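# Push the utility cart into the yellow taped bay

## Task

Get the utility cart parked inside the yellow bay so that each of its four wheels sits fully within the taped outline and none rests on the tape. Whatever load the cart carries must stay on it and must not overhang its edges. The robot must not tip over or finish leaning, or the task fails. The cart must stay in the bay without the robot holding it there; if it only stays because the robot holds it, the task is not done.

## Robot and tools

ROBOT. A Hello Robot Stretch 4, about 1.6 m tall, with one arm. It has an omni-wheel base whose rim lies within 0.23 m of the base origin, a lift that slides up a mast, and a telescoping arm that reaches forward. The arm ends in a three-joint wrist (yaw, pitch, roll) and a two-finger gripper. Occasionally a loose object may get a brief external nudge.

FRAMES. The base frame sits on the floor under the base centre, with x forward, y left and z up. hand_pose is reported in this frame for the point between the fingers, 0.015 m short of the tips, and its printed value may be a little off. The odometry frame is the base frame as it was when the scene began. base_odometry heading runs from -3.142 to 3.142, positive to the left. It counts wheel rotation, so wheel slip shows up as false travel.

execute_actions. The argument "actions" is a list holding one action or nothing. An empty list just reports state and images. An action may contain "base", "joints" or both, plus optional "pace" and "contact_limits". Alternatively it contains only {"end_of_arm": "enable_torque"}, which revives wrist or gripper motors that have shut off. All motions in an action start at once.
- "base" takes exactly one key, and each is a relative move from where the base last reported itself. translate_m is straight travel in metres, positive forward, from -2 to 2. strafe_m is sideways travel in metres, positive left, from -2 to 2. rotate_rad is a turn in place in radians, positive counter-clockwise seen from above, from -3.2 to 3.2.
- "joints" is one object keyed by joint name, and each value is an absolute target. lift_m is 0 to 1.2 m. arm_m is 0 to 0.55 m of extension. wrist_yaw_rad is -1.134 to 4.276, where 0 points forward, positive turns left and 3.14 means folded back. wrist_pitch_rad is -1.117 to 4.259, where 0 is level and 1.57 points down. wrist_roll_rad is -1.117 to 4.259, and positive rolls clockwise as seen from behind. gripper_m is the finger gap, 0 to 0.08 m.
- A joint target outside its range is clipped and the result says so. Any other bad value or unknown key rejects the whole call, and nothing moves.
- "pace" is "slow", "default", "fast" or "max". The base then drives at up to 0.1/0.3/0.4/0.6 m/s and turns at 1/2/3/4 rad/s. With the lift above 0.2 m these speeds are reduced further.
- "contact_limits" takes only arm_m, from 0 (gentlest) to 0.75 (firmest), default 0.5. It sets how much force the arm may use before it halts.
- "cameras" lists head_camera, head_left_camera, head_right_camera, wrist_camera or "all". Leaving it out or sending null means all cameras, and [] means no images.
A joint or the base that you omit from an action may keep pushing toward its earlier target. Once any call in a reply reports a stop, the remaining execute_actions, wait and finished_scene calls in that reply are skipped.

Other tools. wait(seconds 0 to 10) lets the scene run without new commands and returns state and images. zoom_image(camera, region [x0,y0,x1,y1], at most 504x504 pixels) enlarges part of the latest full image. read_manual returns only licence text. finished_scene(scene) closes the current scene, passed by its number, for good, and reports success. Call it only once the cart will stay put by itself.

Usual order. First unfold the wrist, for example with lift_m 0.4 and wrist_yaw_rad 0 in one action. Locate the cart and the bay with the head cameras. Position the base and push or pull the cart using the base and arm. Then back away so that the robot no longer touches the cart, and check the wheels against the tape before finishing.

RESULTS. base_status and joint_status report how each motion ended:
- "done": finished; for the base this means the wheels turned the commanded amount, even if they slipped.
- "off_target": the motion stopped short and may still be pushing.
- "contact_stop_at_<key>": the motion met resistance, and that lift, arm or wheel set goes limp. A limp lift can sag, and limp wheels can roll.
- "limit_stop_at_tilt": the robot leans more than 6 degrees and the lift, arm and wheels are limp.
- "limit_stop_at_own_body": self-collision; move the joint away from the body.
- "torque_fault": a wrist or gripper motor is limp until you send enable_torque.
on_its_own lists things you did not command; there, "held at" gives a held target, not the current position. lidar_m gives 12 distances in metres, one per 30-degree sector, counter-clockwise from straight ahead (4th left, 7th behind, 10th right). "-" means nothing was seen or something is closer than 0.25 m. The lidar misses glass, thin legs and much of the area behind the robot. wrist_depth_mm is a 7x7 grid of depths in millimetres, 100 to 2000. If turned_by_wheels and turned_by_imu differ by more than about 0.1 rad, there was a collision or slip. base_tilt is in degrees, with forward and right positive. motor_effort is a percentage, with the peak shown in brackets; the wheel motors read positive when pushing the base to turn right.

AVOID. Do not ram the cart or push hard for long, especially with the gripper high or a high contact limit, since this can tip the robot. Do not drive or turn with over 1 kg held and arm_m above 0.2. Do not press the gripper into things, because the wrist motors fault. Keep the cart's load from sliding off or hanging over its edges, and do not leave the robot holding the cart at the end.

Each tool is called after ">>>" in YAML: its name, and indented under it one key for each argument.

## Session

>>> execute_actions:
  actions: []

Scene clock: 0.00 s.
base_odometry: x=+0.000 y=+0.000 heading=+0.000 (m, m, rad; odometry frame)
turned_by_wheels: +0.000 (rad since the last result)
turned_by_imu: +0.000 (rad since the last result)
base_tilt: forward=+0.6 right=+0.2 (deg)
lidar_m: 2.20 2.22 2.44 1.08 1.08 1.67 1.51 1.50 0.94 0.77 0.76 0.85
base_status: not commanded
joint_positions: lift_m=+0.244 arm_m=-0.002 wrist_yaw_rad=+3.242 wrist_pitch_rad=-0.009 wrist_roll_rad=-0.019 gripper_m=+0.040
joint_status: not commanded
motor_effort: lift_m=+18 arm_m=+0 wrist_yaw_rad=-1 wrist_pitch_rad=-9 wrist_roll_rad=-1 gripper_m=+0 wheel_0=+0 wheel_1=+0 wheel_2=+0 (%)
hand_pose: x=-0.0510 y=+0.0657 z=+0.4240 quat_wxyz=(-0.050, +0.005, -0.009, +0.999) (m; base frame)
wrist_depth_mm: - 140 139 1756 1921 - - / - - 138 1808 1983 1921 - / - 106 138 1708 1921 1983 - / - 117 139 1808 1921 1983 - / 193 1537 1661 1756 1863 1983 - / 211 1537 1576 1708 1808 1661 1708 / 210 1229 113 1182 109 111 1138
pictures: head_camera, head_left_camera, head_right_camera, wrist_camera
Images, in order (width x height): head_camera 420x560, head_left_camera 420x672, head_right_camera 420x672, wrist_camera 616x392.

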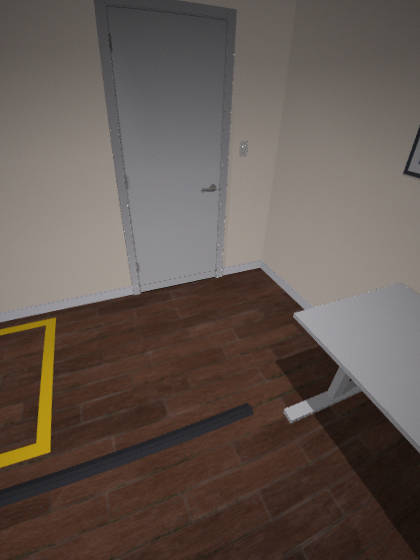

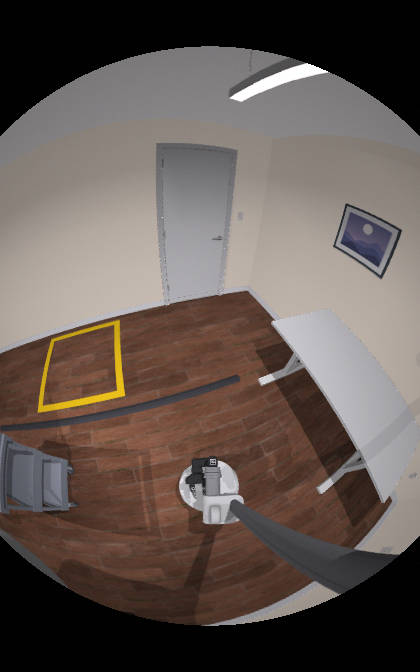

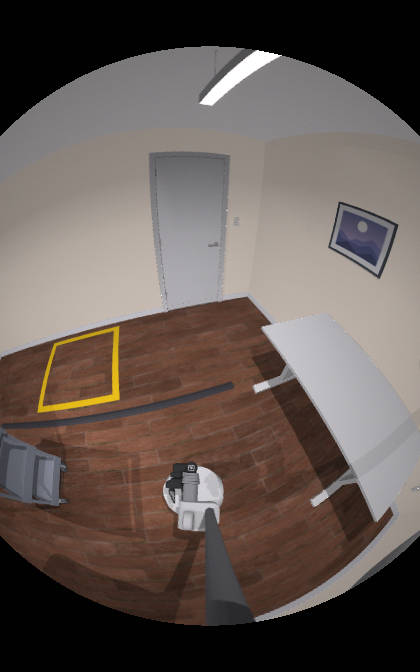

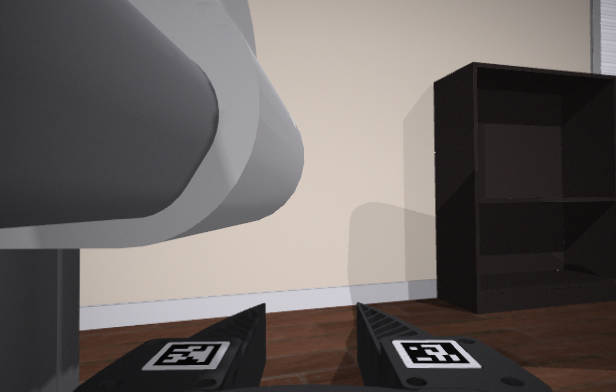

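>>> execute_actions:
  actions:
    - {"base":{"rotate_rad":0.34},"pace":"fast"}
  cameras: ["head_camera"]

>>> execute_actions:
  actions:
    - {"base":{"translate_m":-0.75},"pace":"max"}
  cameras: ["head_left_camera","head_camera"]

Scene clock: 3.93 s.
base_odometry: x=+0.000 y=+0.000 heading=+0.340 (m, m, rad; odometry frame)
turned_by_wheels: +0.340 (rad since the last result)
turned_by_imu: +0.335 (rad since the last result)
base_tilt: forward=+0.6 right=+0.3 (deg)
lidar_m: 2.21 2.31 1.08 1.07 1.81 1.59 1.50 1.55 0.80 0.73 0.78 1.09
base_status: done
joint_positions: lift_m=+0.244 arm_m=-0.002 wrist_yaw_rad=+3.242 wrist_pitch_rad=-0.009 wrist_roll_rad=-0.019 gripper_m=+0.040
joint_status: not commanded
motor_effort: lift_m=+19(18) arm_m=+0(0) wrist_yaw_rad=-1(2) wrist_pitch_rad=-8(9) wrist_roll_rad=-1(0) gripper_m=+0(0) wheel_0=+1(6) wheel_1=+1(7) wheel_2=+1(3) (%)
hand_pose: x=-0.0510 y=+0.0657 z=+0.4240 quat_wxyz=(-0.050, +0.005, -0.009, +0.999) (m; base frame)
wrist_depth_mm: - 140 139 1661 1661 1618 1576 / - - 138 1708 1661 1618 1618 / - 106 137 1661 1661 1618 1618 / - 117 139 1661 1661 1661 1576 / 192 1708 1708 1708 1661 1618 1618 / 211 1756 1708 1661 1618 1576 1618 / 211 1205 113 1182 109 110 1098
pictures: head_camera
Images, in order (width x height): head_camera 420x560.

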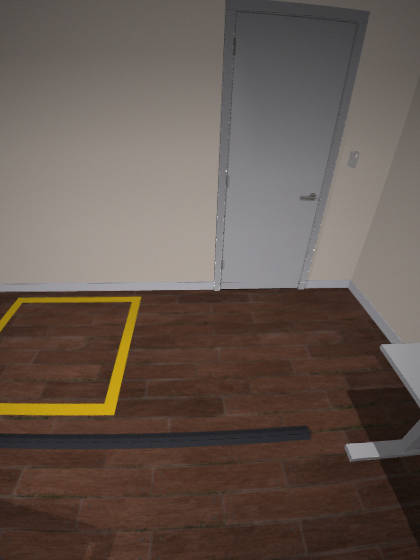

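Scene clock: 6.77 s.
base_odometry: x=-0.707 y=-0.250 heading=+0.340 (m, m, rad; odometry frame)
turned_by_wheels: +0.000 (rad since the last result)
turned_by_imu: +0.000 (rad since the last result)
base_tilt: forward=+0.5 right=+0.2 (deg)
lidar_m: 2.95 1.47 1.30 2.51 1.12 0.79 0.76 0.79 1.04 0.77 0.79 1.11
base_status: done
joint_positions: lift_m=+0.244 arm_m=-0.002 wrist_yaw_rad=+3.242 wrist_pitch_rad=-0.009 wrist_roll_rad=-0.019 gripper_m=+0.040
joint_status: not commanded
motor_effort: lift_m=+19(18) arm_m=+0(0) wrist_yaw_rad=-1(1) wrist_pitch_rad=-9(8) wrist_roll_rad=-1(1) gripper_m=+0(0) wheel_0=+0(6) wheel_1=+0(8) wheel_2=-1(15) (%)
hand_pose: x=-0.0510 y=+0.0657 z=+0.4240 quat_wxyz=(-0.050, +0.005, -0.009, +0.999) (m; base frame)
wrist_depth_mm: - 140 140 891 891 866 866 / - - 138 891 878 866 854 / - 106 138 891 891 878 866 / - 117 139 904 891 866 854 / 193 917 891 891 891 878 842 / 211 917 891 891 891 866 854 / 211 931 113 891 109 111 842
pictures: head_camera, head_left_camera
Images, in order (width x height): head_camera 420x560, head_left_camera 420x672.

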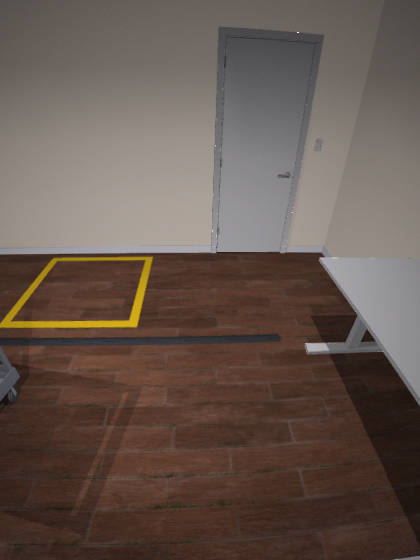

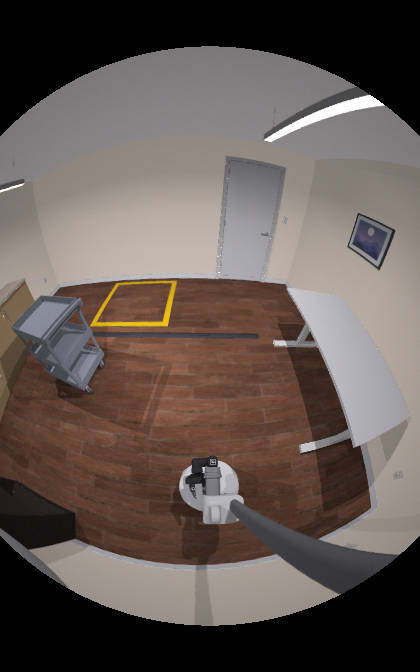

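>>> execute_actions:
  actions:
    - {"base":{"strafe_m":1.52},"joints":{"lift_m":0.678},"pace":"max"}
  cameras: ["head_left_camera","head_camera"]

Scene clock: 16.60 s.
base_odometry: x=-1.214 y=+1.183 heading=+0.340 (m, m, rad; odometry frame)
turned_by_wheels: +0.000 (rad since the last result)
turned_by_imu: -0.001 (rad since the last result)
base_tilt: forward=+0.4 right=+0.3 (deg)
lidar_m: 0.70 0.79 1.03 0.97 1.15 0.52 0.50 0.50 1.12 2.28 2.37 0.72
base_status: done
joint_positions: lift_m=+0.678 arm_m=-0.002 wrist_yaw_rad=+3.242 wrist_pitch_rad=-0.009 wrist_roll_rad=-0.019 gripper_m=+0.040
joint_status: all done
motor_effort: lift_m=+20(28) arm_m=+0(0) wrist_yaw_rad=-1(2) wrist_pitch_rad=-10(8) wrist_roll_rad=-1(3) gripper_m=+0(0) wheel_0=-1(13) wheel_1=-1(12) wheel_2=+0(2) (%)
hand_pose: x=-0.0510 y=+0.0657 z=+0.8581 quat_wxyz=(-0.050, +0.005, -0.009, +0.999) (m; base frame)
wrist_depth_mm: - 140 139 931 917 904 904 / - - 138 917 931 917 904 / - 106 137 634 809 699 891 / - 117 139 891 878 798 878 / 192 768 904 904 904 798 878 / 211 854 904 904 878 809 891 / 210 732 113 891 109 111 878
pictures: head_camera, head_left_camera
Images, in order (width x height): head_camera 420x560, head_left_camera 420x672.

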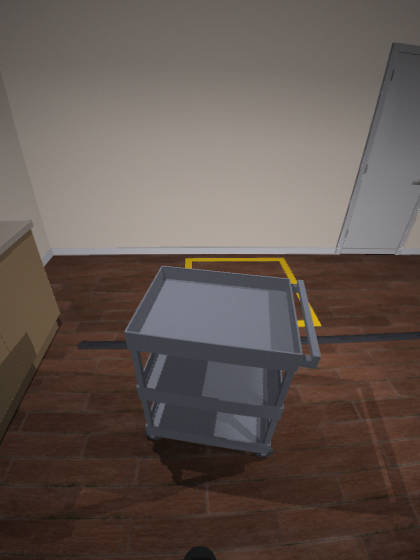

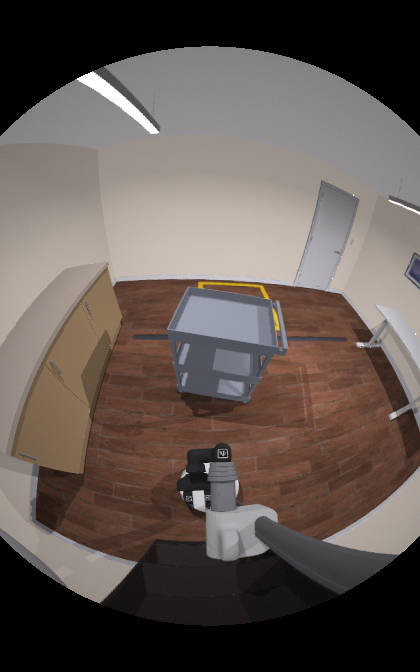

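>>> execute_actions:
  actions:
    - {"base":{"strafe_m":-0.62},"joints":{"wrist_yaw_rad":0.9,"wrist_roll_rad":1.54,"gripper_m":0.08,"arm_m":0.15},"pace":"fast"}
  cameras: ["head_camera","wrist_camera"]

>>> execute_actions:
  actions:
    - {"joints":{"arm_m":0.45},"pace":"fast"}
  cameras: ["head_camera","wrist_camera"]

Scene clock: 31.70 s.
base_odometry: x=-1.007 y=+0.598 heading=+0.340 (m, m, rad; odometry frame)
turned_by_wheels: +0.000 (rad since the last result)
turned_by_imu: -0.002 (rad since the last result)
base_tilt: forward=+0.5 right=+0.2 (deg)
lidar_m: 0.79 0.70 1.10 1.58 0.72 0.54 0.78 0.81 1.09 1.66 1.74 3.08
base_status: done
joint_positions: lift_m=+0.678 arm_m=+0.149 wrist_yaw_rad=+0.900 wrist_pitch_rad=-0.009 wrist_roll_rad=+1.540 gripper_m=+0.080
joint_status: all done
motor_effort: lift_m=+20(19) arm_m=+7(10) wrist_yaw_rad=-2(8) wrist_pitch_rad=-9(10) wrist_roll_rad=+3(4) gripper_m=+1(1) wheel_0=-1(11) wheel_1=+1(11) wheel_2=+0(3) (%)
hand_pose: x=+0.5204 y=+0.1123 z=+0.8581 quat_wxyz=(+0.645, +0.628, +0.300, +0.315) (m; base frame)
wrist_depth_mm: - - - 591 - 715 580 / - - - 530 - 778 517 / - - - 466 - 842 512 / - - - 355 1138 831 569 / - - - 473 442 723 445 / - - - 788 1863 788 917 / - 108 - 1708 1661 109 1008
pictures: head_camera, wrist_camera
Images, in order (width x height): head_camera 420x560, wrist_camera 616x392.

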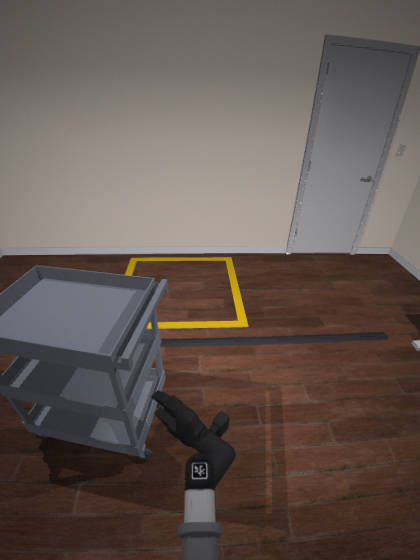

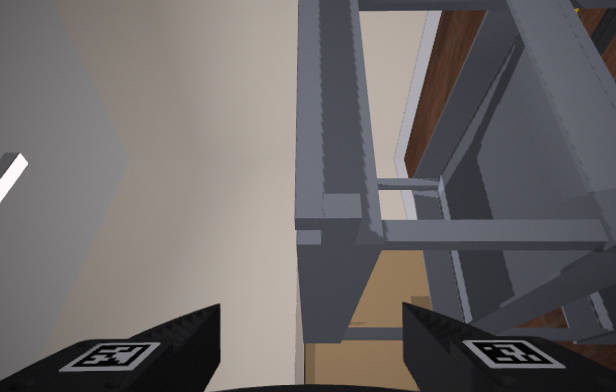

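Scene clock: 33.40 s.
base_odometry: x=-1.007 y=+0.598 heading=+0.340 (m, m, rad; odometry frame)
turned_by_wheels: +0.000 (rad since the last result)
turned_by_imu: -0.001 (rad since the last result)
base_tilt: forward=+0.5 right=+0.3 (deg)
lidar_m: 0.79 0.70 1.10 1.60 0.73 0.53 0.77 0.81 1.10 1.65 1.71 3.09
base_status: not commanded
joint_positions: lift_m=+0.678 arm_m=+0.449 wrist_yaw_rad=+0.900 wrist_pitch_rad=-0.009 wrist_roll_rad=+1.540 gripper_m=+0.080
joint_status: all done
motor_effort: lift_m=+20(20) arm_m=+7(8) wrist_yaw_rad=-1(2) wrist_pitch_rad=-8(9) wrist_roll_rad=+0(0) gripper_m=+1(1) wheel_0=-1(1) wheel_1=+0(0) wheel_2=+1(0) (%)
hand_pose: x=+0.8204 y=+0.1122 z=+0.8581 quat_wxyz=(+0.645, +0.628, +0.300, +0.315) (m; base frame)
wrist_depth_mm: - - - - - 1921 1255 / - - - 368 - 1756 1205 / - - - 382 436 1618 500 / - - - 349 - 1921 559 / - - - 324 342 768 574 / - - - 300 306 778 569 / - 109 - 282 278 109 512
pictures: head_camera, wrist_camera
Images, in order (width x height): head_camera 420x560, wrist_camera 616x392.

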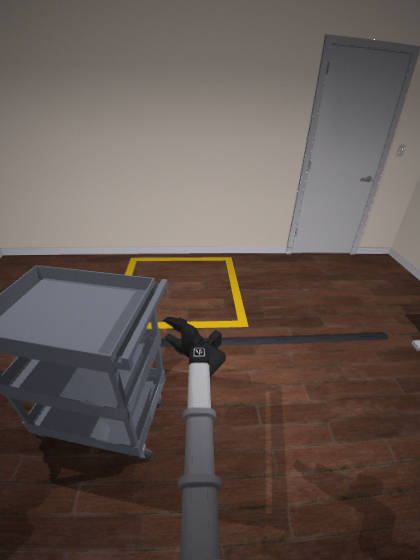

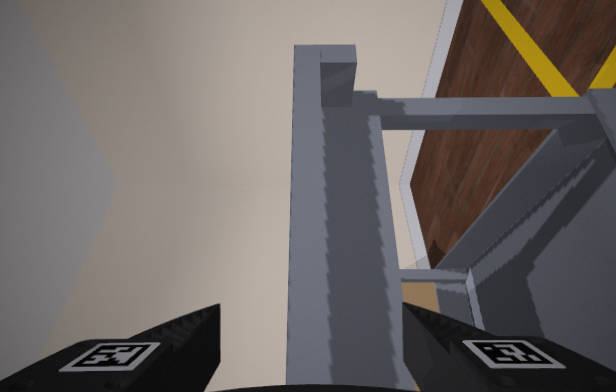

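>>> execute_actions:
  actions:
    - {"base":{"strafe_m":0.115},"joints":{"arm_m":0.50,"gripper_m":0.055}}
  cameras: ["wrist_camera"]

>>> execute_actions:
  actions:
    - {"joints":{"gripper_m":0.019}}
  cameras: ["wrist_camera","head_camera"]

Scene clock: 39.07 s.
base_odometry: x=-1.046 y=+0.707 heading=+0.340 (m, m, rad; odometry frame)
turned_by_wheels: +0.000 (rad since the last result)
turned_by_imu: -0.001 (rad since the last result)
base_tilt: forward=+0.6 right=+0.4 (deg)
lidar_m: 0.67 0.71 1.56 1.48 0.71 0.52 0.51 0.80 1.10 1.76 1.87 3.09
base_status: done
joint_positions: lift_m=+0.678 arm_m=+0.499 wrist_yaw_rad=+0.900 wrist_pitch_rad=-0.009 wrist_roll_rad=+1.540 gripper_m=+0.055
joint_status: all done
motor_effort: lift_m=+20(20) arm_m=+7(8) wrist_yaw_rad=-1(1) wrist_pitch_rad=-8(10) wrist_roll_rad=+1(2) gripper_m=-2(2) wheel_0=+2(7) wheel_1=+0(6) wheel_2=+0(1) (%)
hand_pose: x=+0.8703 y=+0.1122 z=+0.8581 quat_wxyz=(+0.645, +0.628, +0.300, +0.315) (m; base frame)
wrist_depth_mm: - - - 203 289 303 303 / - - - 178 259 1921 1229 / - - - 161 234 1863 1229 / - - - 147 214 1921 530 / - - - 133 198 707 569 / - - - 124 183 732 569 / - 111 134 116 136 105 559
pictures: wrist_camera
Images, in order (width x height): wrist_camera 616x392.

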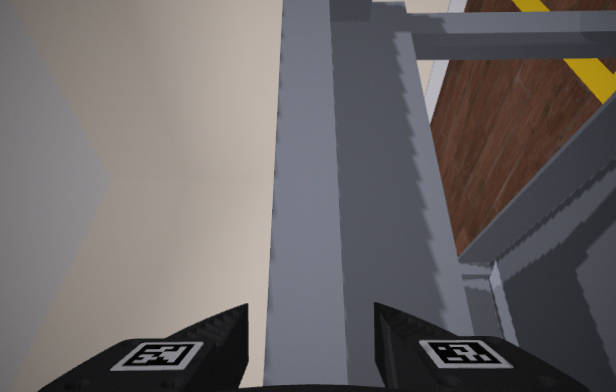

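Scene clock: 40.13 s.
base_odometry: x=-1.046 y=+0.707 heading=+0.340 (m, m, rad; odometry frame)
turned_by_wheels: +0.000 (rad since the last result)
turned_by_imu: +0.000 (rad since the last result)
base_tilt: forward=+0.6 right=+0.3 (deg)
lidar_m: 0.67 0.70 1.58 1.47 0.73 0.51 0.49 0.81 1.10 1.75 1.85 3.07
base_status: not commanded
joint_positions: lift_m=+0.678 arm_m=+0.499 wrist_yaw_rad=+0.900 wrist_pitch_rad=-0.012 wrist_roll_rad=+1.542 gripper_m=+0.024
joint_status: gripper_m off_target (ended at +0.024, target +0.019)
motor_effort: lift_m=+19(20) arm_m=+7(7) wrist_yaw_rad=-1(0) wrist_pitch_rad=-1(10) wrist_roll_rad=-7(8) gripper_m=-34(34) wheel_0=+2(2) wheel_1=+0(0) wheel_2=+0(0) (%)
hand_pose: x=+0.8703 y=+0.1122 z=+0.8586 quat_wxyz=(+0.644, +0.629, +0.299, +0.316) (m; base frame)
wrist_depth_mm: - - - 204 287 301 301 / - - - 178 258 1921 1255 / - - - 161 234 1983 1281 / - - - 147 214 1863 535 / - - - 133 198 707 580 / - - - 124 183 699 574 / - - 107 116 101 707 574
pictures: head_camera, wrist_camera
Images, in order (width x height): head_camera 420x560, wrist_camera 616x392.

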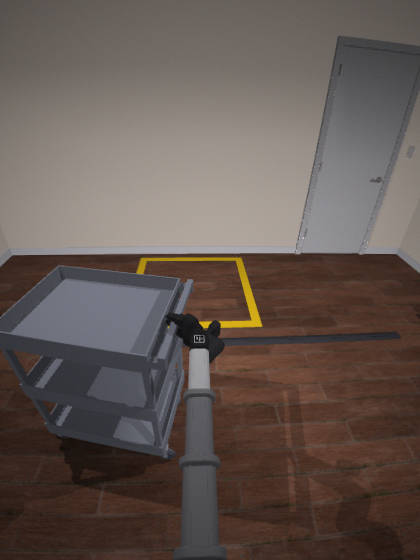

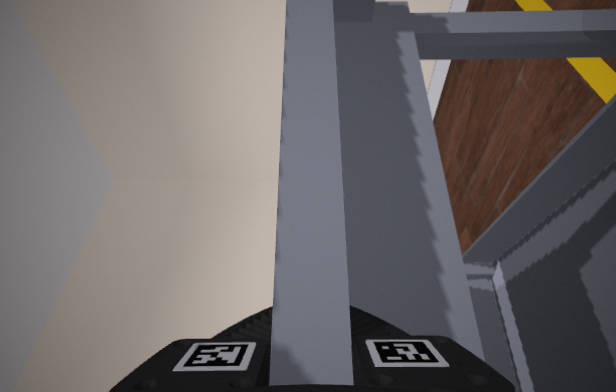

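>>> execute_actions:
  actions:
    - {"base":{"strafe_m":-0.42},"pace":"slow"}
  cameras: ["head_camera"]

>>> execute_actions:
  actions:
    - {"joints":{"arm_m":0.2},"pace":"slow"}
  cameras: ["wrist_camera","head_camera"]

Scene clock: 49.03 s.
base_odometry: x=-0.905 y=+0.311 heading=+0.341 (m, m, rad; odometry frame)
turned_by_wheels: +0.001 (rad since the last result)
turned_by_imu: +0.005 (rad since the last result)
base_tilt: forward=+0.6 right=+0.4 (deg)
lidar_m: 0.67 0.69 1.02 1.90 0.71 0.74 0.77 0.82 1.10 1.36 1.42 1.96
base_status: done
joint_positions: lift_m=+0.678 arm_m=+0.499 wrist_yaw_rad=+0.903 wrist_pitch_rad=-0.012 wrist_roll_rad=+1.542 gripper_m=+0.024
joint_status: not commanded
motor_effort: lift_m=+20(20) arm_m=+6(7) wrist_yaw_rad=-10(22) wrist_pitch_rad=-2(2) wrist_roll_rad=-7(8) gripper_m=-33(34) wheel_0=+4(13) wheel_1=+1(2) wheel_2=+3(7) (%)
hand_pose: x=+0.8702 y=+0.1128 z=+0.8587 quat_wxyz=(+0.644, +0.629, +0.300, +0.317) (m; base frame)
wrist_depth_mm: - - - 282 - 1808 1182 / - - - 204 293 329 329 / - - - 175 252 1921 1336 / - - - 156 226 1863 530 / - - - 141 204 723 569 / - - - 126 187 741 574 / - - 107 116 101 699 580
pictures: head_camera
Images, in order (width x height): head_camera 420x560.

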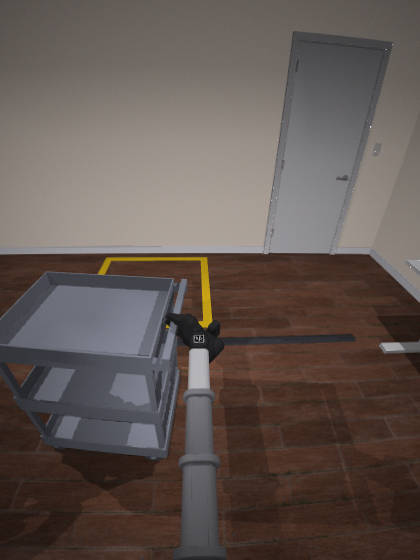

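Scene clock: 53.30 s.
base_odometry: x=-0.905 y=+0.311 heading=+0.340 (m, m, rad; odometry frame)
turned_by_wheels: -0.001 (rad since the last result)
turned_by_imu: -0.002 (rad since the last result)
base_tilt: forward=+0.6 right=+0.3 (deg)
lidar_m: 0.49 0.41 1.99 1.89 0.69 0.75 0.77 0.82 1.10 1.37 1.42 1.94
base_status: not commanded
joint_positions: lift_m=+0.678 arm_m=+0.201 wrist_yaw_rad=+0.897 wrist_pitch_rad=-0.012 wrist_roll_rad=+1.542 gripper_m=+0.023
joint_status: all done
motor_effort: lift_m=+19(19) arm_m=-8(8) wrist_yaw_rad=+7(10) wrist_pitch_rad=-2(2) wrist_roll_rad=-5(6) gripper_m=-33(33) wheel_0=+0(4) wheel_1=-1(1) wheel_2=+1(3) (%)
hand_pose: x=+0.5733 y=+0.1117 z=+0.8586 quat_wxyz=(+0.644, +0.630, +0.299, +0.315) (m; base frame)
wrist_depth_mm: - - - 130 195 1661 1308 / - - - 127 191 1708 535 / - - - 124 186 715 574 / - - - 121 182 691 569 / - - - 118 178 691 569 / - - - 116 174 691 574 / - - 107 114 101 699 580
pictures: head_camera, wrist_camera
Images, in order (width x height): head_camera 420x560, wrist_camera 616x392.

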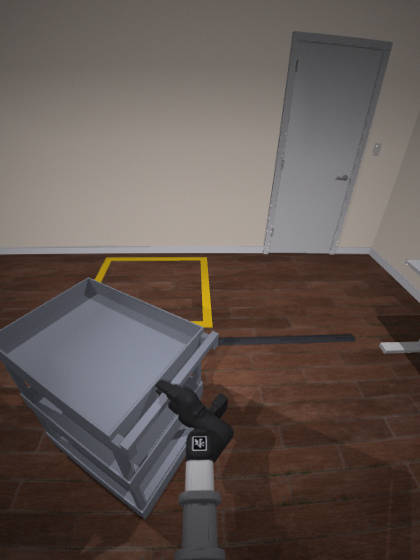

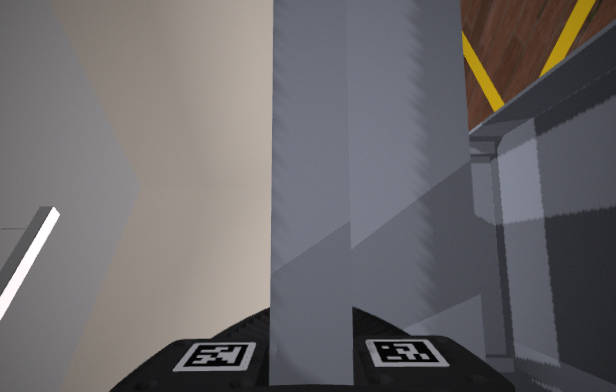

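>>> execute_actions:
  actions:
    - {"base":{"translate_m":-0.18},"joints":{"wrist_yaw_rad":0.7},"pace":"slow"}
  cameras: []

>>> execute_actions:
  actions:
    - {"base":{"strafe_m":0.3},"joints":{"arm_m":0.03,"wrist_yaw_rad":0.5},"pace":"slow"}
  cameras: ["head_left_camera","head_camera"]

Scene clock: 59.60 s.
base_odometry: x=-1.075 y=+0.251 heading=+0.340 (m, m, rad; odometry frame)
turned_by_wheels: +0.000 (rad since the last result)
turned_by_imu: -0.002 (rad since the last result)
base_tilt: forward=+0.5 right=+0.3 (deg)
lidar_m: 0.49 0.46 2.01 1.32 0.59 0.63 0.59 0.61 0.84 1.39 1.41 1.94
base_status: done
joint_positions: lift_m=+0.678 arm_m=+0.201 wrist_yaw_rad=+0.697 wrist_pitch_rad=-0.011 wrist_roll_rad=+1.542 gripper_m=+0.023
joint_status: all done
motor_effort: lift_m=+20(20) arm_m=-6(8) wrist_yaw_rad=+6(43) wrist_pitch_rad=-3(4) wrist_roll_rad=-5(7) gripper_m=-33(33) wheel_0=-2(7) wheel_1=-1(5) wheel_2=+1(16) (%)
hand_pose: x=+0.5911 y=+0.0696 z=+0.8586 quat_wxyz=(+0.673, +0.656, +0.234, +0.249) (m; base frame)
wrist_depth_mm: - - - 130 195 1708 1281 / - - - 127 190 1708 539 / - - - 125 187 691 574 / - - - 122 183 683 574 / - - - 120 179 699 574 / - - - 117 176 691 580 / - - 107 115 101 699 574
pictures: none
No camera images: the call's "cameras" was empty. Leave "cameras" out to get every camera's image.

Scene clock: 63.73 s.
base_odometry: x=-1.175 y=+0.534 heading=+0.340 (m, m, rad; odometry frame)
turned_by_wheels: +0.000 (rad since the last result)
turned_by_imu: -0.003 (rad since the last result)
base_tilt: forward=+0.5 right=+0.2 (deg)
lidar_m: 0.35 0.37 1.68 1.61 0.47 0.38 0.60 0.61 0.82 1.67 1.72 0.45
base_status: done
joint_positions: lift_m=+0.678 arm_m=+0.031 wrist_yaw_rad=+0.496 wrist_pitch_rad=-0.010 wrist_roll_rad=+1.542 gripper_m=+0.023
joint_status: all done
motor_effort: lift_m=+20(19) arm_m=-5(8) wrist_yaw_rad=+10(40) wrist_pitch_rad=-6(7) wrist_roll_rad=-5(5) gripper_m=-33(33) wheel_0=-2(10) wheel_1=+2(8) wheel_2=-4(6) (%)
hand_pose: x=+0.4305 y=+0.0244 z=+0.8583 quat_wxyz=(+0.694, +0.676, +0.168, +0.180) (m; base frame)
wrist_depth_mm: - - - - 157 158 559 / - - - 102 160 161 574 / - - - 104 163 165 574 / - - - 106 167 168 569 / - - - 108 171 172 580 / - - - 111 174 627 549 / - - 107 113 101 1576 1281
pictures: head_camera, head_left_camera
Images, in order (width x height): head_camera 420x560, head_left_camera 420x672.

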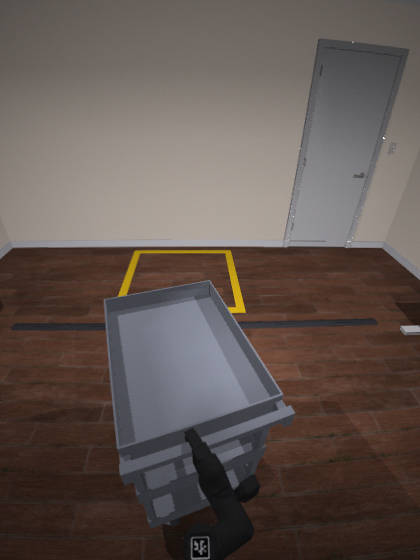

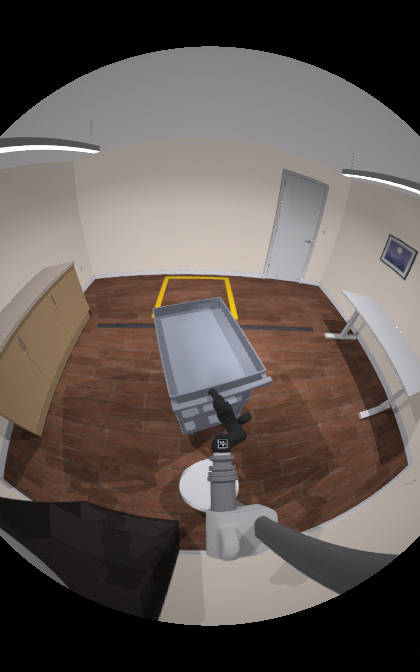

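>>> execute_actions:
  actions:
    - {"base":{"strafe_m":0.31},"joints":{"wrist_yaw_rad":0.0},"pace":"slow"}
  cameras: ["head_camera"]

Scene clock: 72.10 s.
base_odometry: x=-1.278 y=+0.826 heading=+0.339 (m, m, rad; odometry frame)
turned_by_wheels: +0.000 (rad since the last result)
turned_by_imu: -0.004 (rad since the last result)
base_tilt: forward=+0.5 right=+0.3 (deg)
lidar_m: 0.37 1.89 1.37 1.30 0.48 0.33 0.31 0.62 0.84 1.98 2.05 0.40
base_status: done
joint_positions: lift_m=+0.678 arm_m=+0.031 wrist_yaw_rad=-0.004 wrist_pitch_rad=-0.009 wrist_roll_rad=+1.542 gripper_m=+0.023
joint_status: all done
motor_effort: lift_m=+19(19) arm_m=-5(5) wrist_yaw_rad=+8(35) wrist_pitch_rad=-8(10) wrist_roll_rad=-6(4) gripper_m=-32(33) wheel_0=-3(9) wheel_1=+0(5) wheel_2=-2(6) (%)
hand_pose: x=+0.4142 y=-0.0882 z=+0.8581 quat_wxyz=(+0.717, +0.697, -0.005, +0.002) (m; base frame)
wrist_depth_mm: - - - 119 180 1499 535 / - - - 118 179 621 564 / - - - 118 179 683 564 / - - - 118 178 691 564 / - - - 117 177 691 569 / - - - 117 177 683 569 / - - 107 117 105 654 535
pictures: head_camera
Images, in order (width x height): head_camera 420x560.

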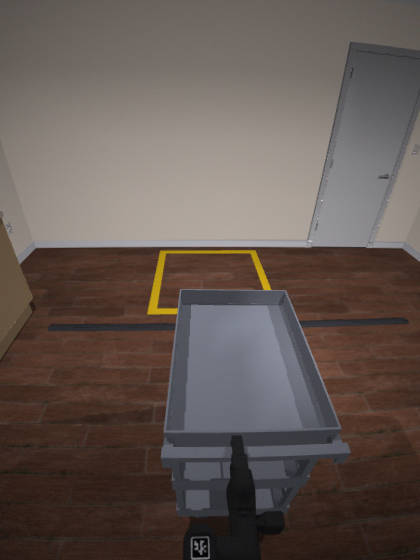

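>>> execute_actions:
  actions:
    - {"joints":{"arm_m":0.3},"pace":"slow"}
  cameras: []

>>> execute_actions:
  actions:
    - {"joints":{"gripper_m":0.07}}
  cameras: []

>>> execute_actions:
  actions:
    - {"joints":{"arm_m":0.22},"pace":"fast"}
  cameras: []

>>> execute_actions:
  actions:
    - {"joints":{"lift_m":0.01,"wrist_roll_rad":-0.03,"gripper_m":0.08},"pace":"fast"}

Scene clock: 81.67 s.
base_odometry: x=-1.278 y=+0.826 heading=+0.339 (m, m, rad; odometry frame)
turned_by_wheels: +0.000 (rad since the last result)
turned_by_imu: -0.002 (rad since the last result)
base_tilt: forward=+0.6 right=+0.3 (deg)
lidar_m: 0.63 1.90 1.33 1.29 0.48 0.33 0.31 0.62 0.84 1.97 2.05 0.66
base_status: not commanded
joint_positions: lift_m=+0.678 arm_m=+0.299 wrist_yaw_rad=-0.001 wrist_pitch_rad=-0.011 wrist_roll_rad=+1.542 gripper_m=+0.023
joint_status: all done
motor_effort: lift_m=+20(20) arm_m=+8(7) wrist_yaw_rad=+3(12) wrist_pitch_rad=-3(8) wrist_roll_rad=-4(6) gripper_m=-33(33) wheel_0=-1(3) wheel_1=+0(0) wheel_2=-3(3) (%)
hand_pose: x=+0.6820 y=-0.0877 z=+0.8585 quat_wxyz=(+0.717, +0.697, -0.005, +0.003) (m; base frame)
wrist_depth_mm: - - - 114 174 1576 535 / - - - 115 174 640 580 / - - - 115 175 691 574 / - - - 115 176 683 569 / - - - 115 176 699 569 / - - - 116 176 654 569 / - - 107 116 105 1537 530
pictures: none
No camera images: the call's "cameras" was empty. Leave "cameras" out to get every camera's image.

Scene clock: 82.77 s.
base_odometry: x=-1.278 y=+0.826 heading=+0.340 (m, m, rad; odometry frame)
turned_by_wheels: +0.000 (rad since the last result)
turned_by_imu: +0.000 (rad since the last result)
base_tilt: forward=+0.6 right=+0.2 (deg)
lidar_m: 0.63 1.88 1.35 1.28 0.47 0.32 0.30 0.62 0.85 1.99 2.04 0.65
base_status: not commanded
joint_positions: lift_m=+0.678 arm_m=+0.299 wrist_yaw_rad=+0.000 wrist_pitch_rad=-0.010 wrist_roll_rad=+1.541 gripper_m=+0.070
joint_status: all done
motor_effort: lift_m=+19(20) arm_m=+7(8) wrist_yaw_rad=+0(2) wrist_pitch_rad=-7(8) wrist_roll_rad=-1(5) gripper_m=+1(33) wheel_0=-1(1) wheel_1=+0(0) wheel_2=-2(3) (%)
hand_pose: x=+0.6823 y=-0.0875 z=+0.8582 quat_wxyz=(+0.718, +0.696, -0.004, +0.003) (m; base frame)
wrist_depth_mm: - - - 114 174 1537 530 / - - - 114 175 640 574 / - - - 114 174 683 569 / - - - 115 175 691 569 / - - - 115 176 691 569 / - - - 115 176 647 564 / - 107 146 116 158 105 535
pictures: none
No camera images: the call's "cameras" was empty. Leave "cameras" out to get every camera's image.

Scene clock: 83.77 s.
base_odometry: x=-1.278 y=+0.826 heading=+0.340 (m, m, rad; odometry frame)
turned_by_wheels: +0.000 (rad since the last result)
turned_by_imu: +0.000 (rad since the last result)
base_tilt: forward=+0.6 right=+0.4 (deg)
lidar_m: 0.62 1.90 1.34 1.28 0.48 0.33 0.31 0.63 0.85 1.99 2.04 0.66
base_status: not commanded
joint_positions: lift_m=+0.678 arm_m=+0.221 wrist_yaw_rad=+0.000 wrist_pitch_rad=-0.009 wrist_roll_rad=+1.541 gripper_m=+0.070
joint_status: all done
motor_effort: lift_m=+20(20) arm_m=-7(5) wrist_yaw_rad=+0(1) wrist_pitch_rad=-10(10) wrist_roll_rad=-2(1) gripper_m=+1(1) wheel_0=-1(1) wheel_1=+0(0) wheel_2=-2(2) (%)
hand_pose: x=+0.6047 y=-0.0875 z=+0.8581 quat_wxyz=(+0.718, +0.696, -0.003, +0.003) (m; base frame)
wrist_depth_mm: - - - 252 252 1921 525 / - - - 251 252 831 569 / - - - 252 253 820 569 / - - - 254 252 831 569 / - - - 253 254 842 569 / - - - 254 254 778 569 / - 108 146 255 158 105 535
pictures: none
No camera images: the call's "cameras" was empty. Leave "cameras" out to get every camera's image.

Scene clock: 86.53 s.
base_odometry: x=-1.278 y=+0.826 heading=+0.340 (m, m, rad; odometry frame)
turned_by_wheels: +0.000 (rad since the last result)
turned_by_imu: -0.001 (rad since the last result)
base_tilt: forward=+0.5 right=+0.2 (deg)
lidar_m: 0.62 1.89 1.38 1.29 0.48 0.30 0.31 0.61 0.86 1.99 2.06 0.65
base_status: not commanded
joint_positions: lift_m=+0.010 arm_m=+0.221 wrist_yaw_rad=+0.000 wrist_pitch_rad=-0.009 wrist_roll_rad=-0.030 gripper_m=+0.080
joint_status: all done
motor_effort: lift_m=+16(18) arm_m=-7(7) wrist_yaw_rad=+0(0) wrist_pitch_rad=-8(8) wrist_roll_rad=-2(5) gripper_m=+1(1) wheel_0=-1(1) wheel_1=+0(0) wheel_2=-2(2) (%)
hand_pose: x=+0.6047 y=-0.0875 z=+0.1904 quat_wxyz=(+1.000, -0.015, -0.005, +0.000) (m; base frame)
wrist_depth_mm: - - 473 473 477 477 - / - - 878 707 707 - - / - - - - - - - / - - - - - - - / 262 260 256 254 253 250 249 / 260 257 256 253 252 249 247 / 554 108 255 254 252 109 -
pictures: head_camera, head_left_camera, head_right_camera, wrist_camera
Images, in order (width x height): head_camera 420x560, head_left_camera 420x672, head_right_camera 420x672, wrist_camera 616x392.

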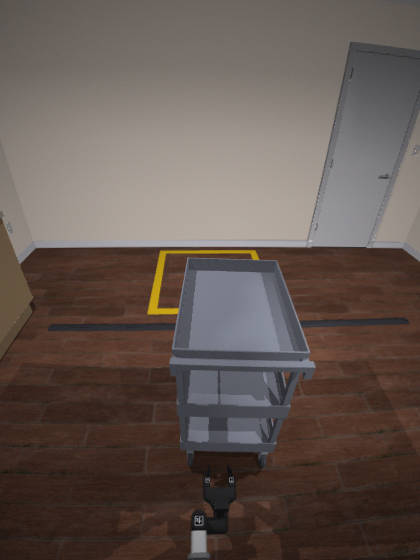

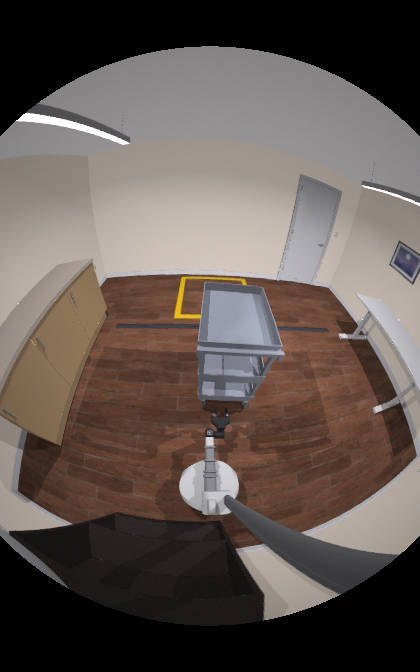

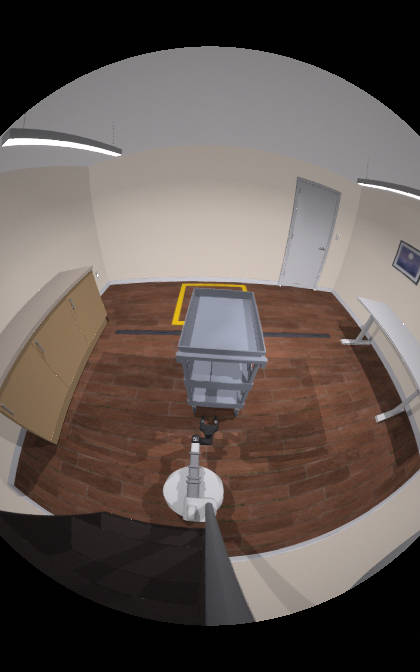

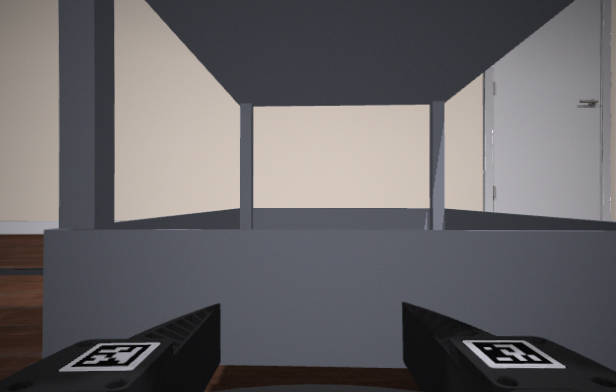

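>>> execute_actions:
  actions:
    - {"base":{"rotate_rad":-0.065},"joints":{"lift_m":0.0,"arm_m":0.315},"pace":"slow"}
  cameras: ["wrist_camera"]

>>> execute_actions:
  actions:
    - {"base":{"translate_m":0.62}}

Scene clock: 92.13 s.
base_odometry: x=-1.278 y=+0.826 heading=+0.274 (m, m, rad; odometry frame)
turned_by_wheels: -0.065 (rad since the last result)
turned_by_imu: -0.066 (rad since the last result)
base_tilt: forward=+0.5 right=+0.3 (deg)
lidar_m: 0.62 2.06 1.37 1.30 0.52 0.32 0.31 0.32 0.80 1.81 2.00 0.67
base_status: done
joint_positions: lift_m=+0.001 arm_m=+0.314 wrist_yaw_rad=+0.000 wrist_pitch_rad=-0.010 wrist_roll_rad=-0.030 gripper_m=+0.080
joint_status: all done
joint sent to its limit — the command would take lift_m past its lower limit, so that joint was sent only as far as its limit.
motor_effort: lift_m=+15(15) arm_m=+8(10) wrist_yaw_rad=+0(2) wrist_pitch_rad=-8(9) wrist_roll_rad=+0(1) gripper_m=+1(1) wheel_0=+1(3) wheel_1=+0(1) wheel_2=-1(2) (%)
hand_pose: x=+0.6971 y=-0.0875 z=+0.1816 quat_wxyz=(+1.000, -0.015, -0.005, +0.000) (m; base frame)
wrist_depth_mm: - 535 496 496 496 - - / - - 732 723 732 - - / - - - - - - - / - - - - - - - / 167 168 169 170 170 171 172 / 167 167 168 169 170 172 172 / 167 108 168 170 170 109 -
pictures: wrist_camera
Images, in order (width x height): wrist_camera 616x392.

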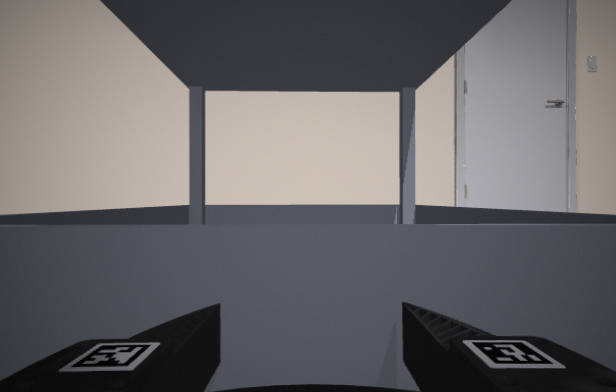

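Scene clock: 95.67 s.
base_odometry: x=-0.681 y=+0.994 heading=+0.275 (m, m, rad; odometry frame)
turned_by_wheels: +0.000 (rad since the last result)
turned_by_imu: -0.002 (rad since the last result)
base_tilt: forward=+0.7 right=+0.3 (deg)
lidar_m: 0.77 2.55 1.45 1.35 1.36 1.02 0.93 1.24 1.62 1.92 1.97 0.81
base_status: done
joint_positions: lift_m=+0.001 arm_m=+0.314 wrist_yaw_rad=+0.000 wrist_pitch_rad=-0.009 wrist_roll_rad=-0.030 gripper_m=+0.080
joint_status: not commanded
motor_effort: lift_m=+17(17) arm_m=+7(9) wrist_yaw_rad=-1(46) wrist_pitch_rad=-7(15) wrist_roll_rad=+0(3) gripper_m=+1(1) wheel_0=+1(8) wheel_1=+0(6) wheel_2=+1(18) (%)
hand_pose: x=+0.6973 y=-0.0875 z=+0.1815 quat_wxyz=(+1.000, -0.015, -0.005, +0.000) (m; base frame)
wrist_depth_mm: 1983 535 496 496 496 535 - / 1921 1983 741 741 750 - - / 1921 1983 - - - - - / 1921 1983 1983 - - - - / 1205 317 320 322 324 325 327 / 683 315 319 324 322 325 329 / 544 108 477 549 484 109 585
pictures: head_camera, head_left_camera, head_right_camera, wrist_camera
Images, in order (width x height): head_camera 420x560, head_left_camera 420x672, head_right_camera 420x672, wrist_camera 616x392.

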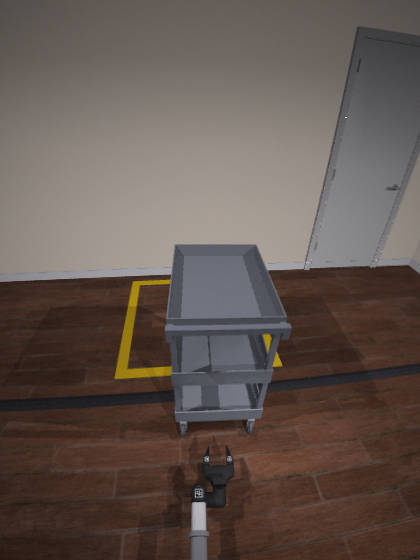

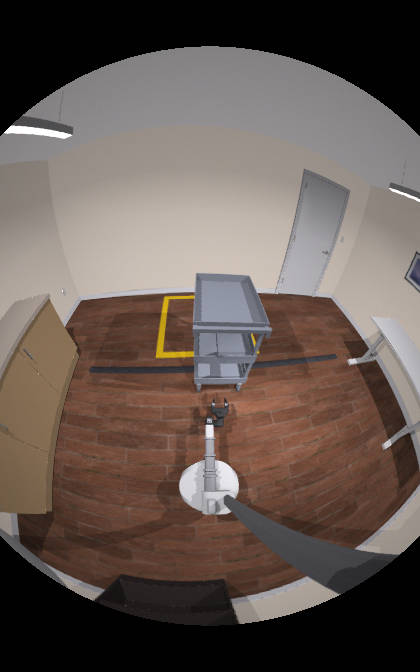

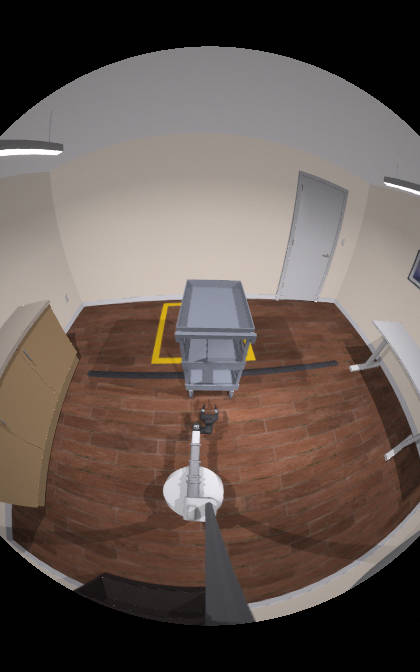

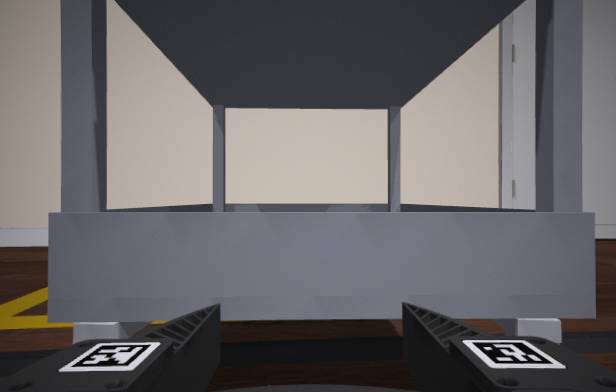

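>>> execute_actions:
  actions:
    - {"base":{"rotate_rad":-0.04},"joints":{"arm_m":0.465}}
  cameras: []

>>> execute_actions:
  actions:
    - {"base":{"translate_m":0.43}}

Scene clock: 99.83 s.
base_odometry: x=-0.681 y=+0.994 heading=+0.235 (m, m, rad; odometry frame)
turned_by_wheels: -0.040 (rad since the last result)
turned_by_imu: -0.041 (rad since the last result)
base_tilt: forward=+0.5 right=+0.3 (deg)
lidar_m: 0.76 2.54 1.47 1.34 1.38 1.02 0.94 1.23 1.55 1.92 1.97 0.84
base_status: done
joint_positions: lift_m=+0.001 arm_m=+0.464 wrist_yaw_rad=+0.000 wrist_pitch_rad=-0.009 wrist_roll_rad=-0.030 gripper_m=+0.080
joint_status: all done
motor_effort: lift_m=+17(17) arm_m=+7(6) wrist_yaw_rad=-2(0) wrist_pitch_rad=-9(8) wrist_roll_rad=+2(1) gripper_m=+1(1) wheel_0=-1(5) wheel_1=+0(4) wheel_2=-1(6) (%)
hand_pose: x=+0.8474 y=-0.0874 z=+0.1814 quat_wxyz=(+1.000, -0.015, -0.005, +0.000) (m; base frame)
wrist_depth_mm: 1756 500 496 500 496 - - / 1756 1863 732 741 1983 1983 - / 1708 1808 1921 1983 - - - / 1708 1756 1863 1863 - 1983 - / 168 171 173 176 179 181 183 / 167 170 173 175 178 181 184 / 167 108 173 176 178 109 -
pictures: none
No camera images: the call's "cameras" was empty. Leave "cameras" out to get every camera's image.

Scene clock: 102.73 s.
base_odometry: x=-0.263 y=+1.094 heading=+0.235 (m, m, rad; odometry frame)
turned_by_wheels: +0.000 (rad since the last result)
turned_by_imu: -0.001 (rad since the last result)
base_tilt: forward=+0.6 right=+0.3 (deg)
lidar_m: 0.81 2.10 1.56 1.40 1.41 1.49 1.35 1.67 2.02 1.88 1.92 0.89
base_status: done
joint_positions: lift_m=+0.001 arm_m=+0.464 wrist_yaw_rad=+0.000 wrist_pitch_rad=-0.010 wrist_roll_rad=-0.030 gripper_m=+0.080
joint_status: not commanded
motor_effort: lift_m=+17(17) arm_m=+7(10) wrist_yaw_rad=+0(25) wrist_pitch_rad=-8(25) wrist_roll_rad=-1(5) gripper_m=+1(1) wheel_0=+1(8) wheel_1=+0(10) wheel_2=+0(18) (%)
hand_pose: x=+0.8473 y=-0.0875 z=+0.1815 quat_wxyz=(+1.000, -0.015, -0.005, +0.000) (m; base frame)
wrist_depth_mm: 1336 500 500 500 496 1576 1618 / 1366 1366 741 741 1537 1618 1661 / 1336 1397 1430 1499 1499 1576 1576 / 1336 788 1397 1464 1499 1537 1618 / 210 214 220 226 229 236 242 / 209 215 220 224 229 236 241 / 208 108 220 224 229 109 242
pictures: head_camera, head_left_camera, head_right_camera, wrist_camera
Images, in order (width x height): head_camera 420x560, head_left_camera 420x672, head_right_camera 420x672, wrist_camera 616x392.

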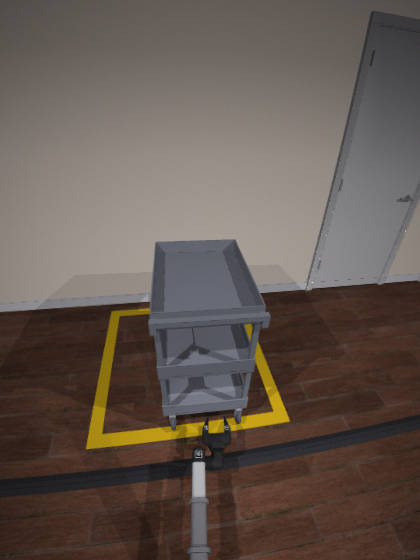

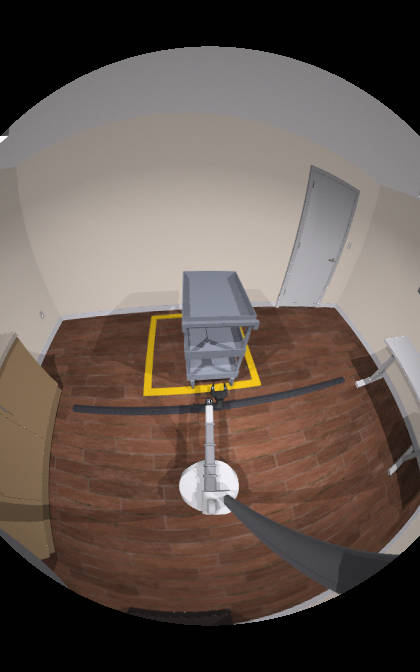

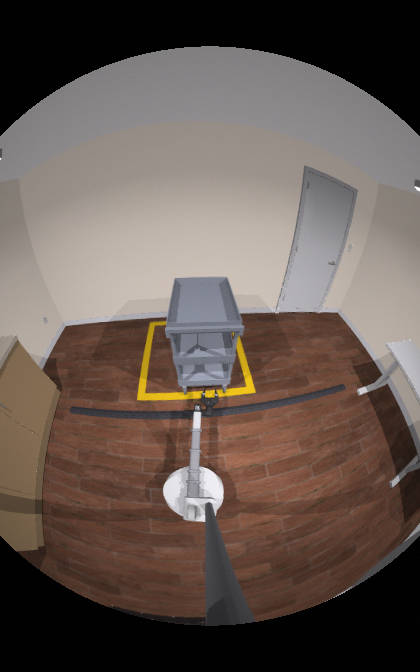

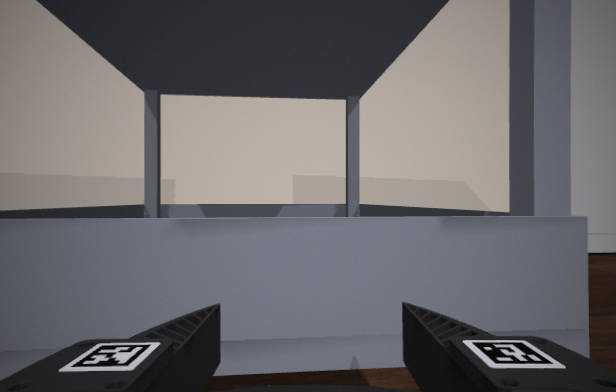

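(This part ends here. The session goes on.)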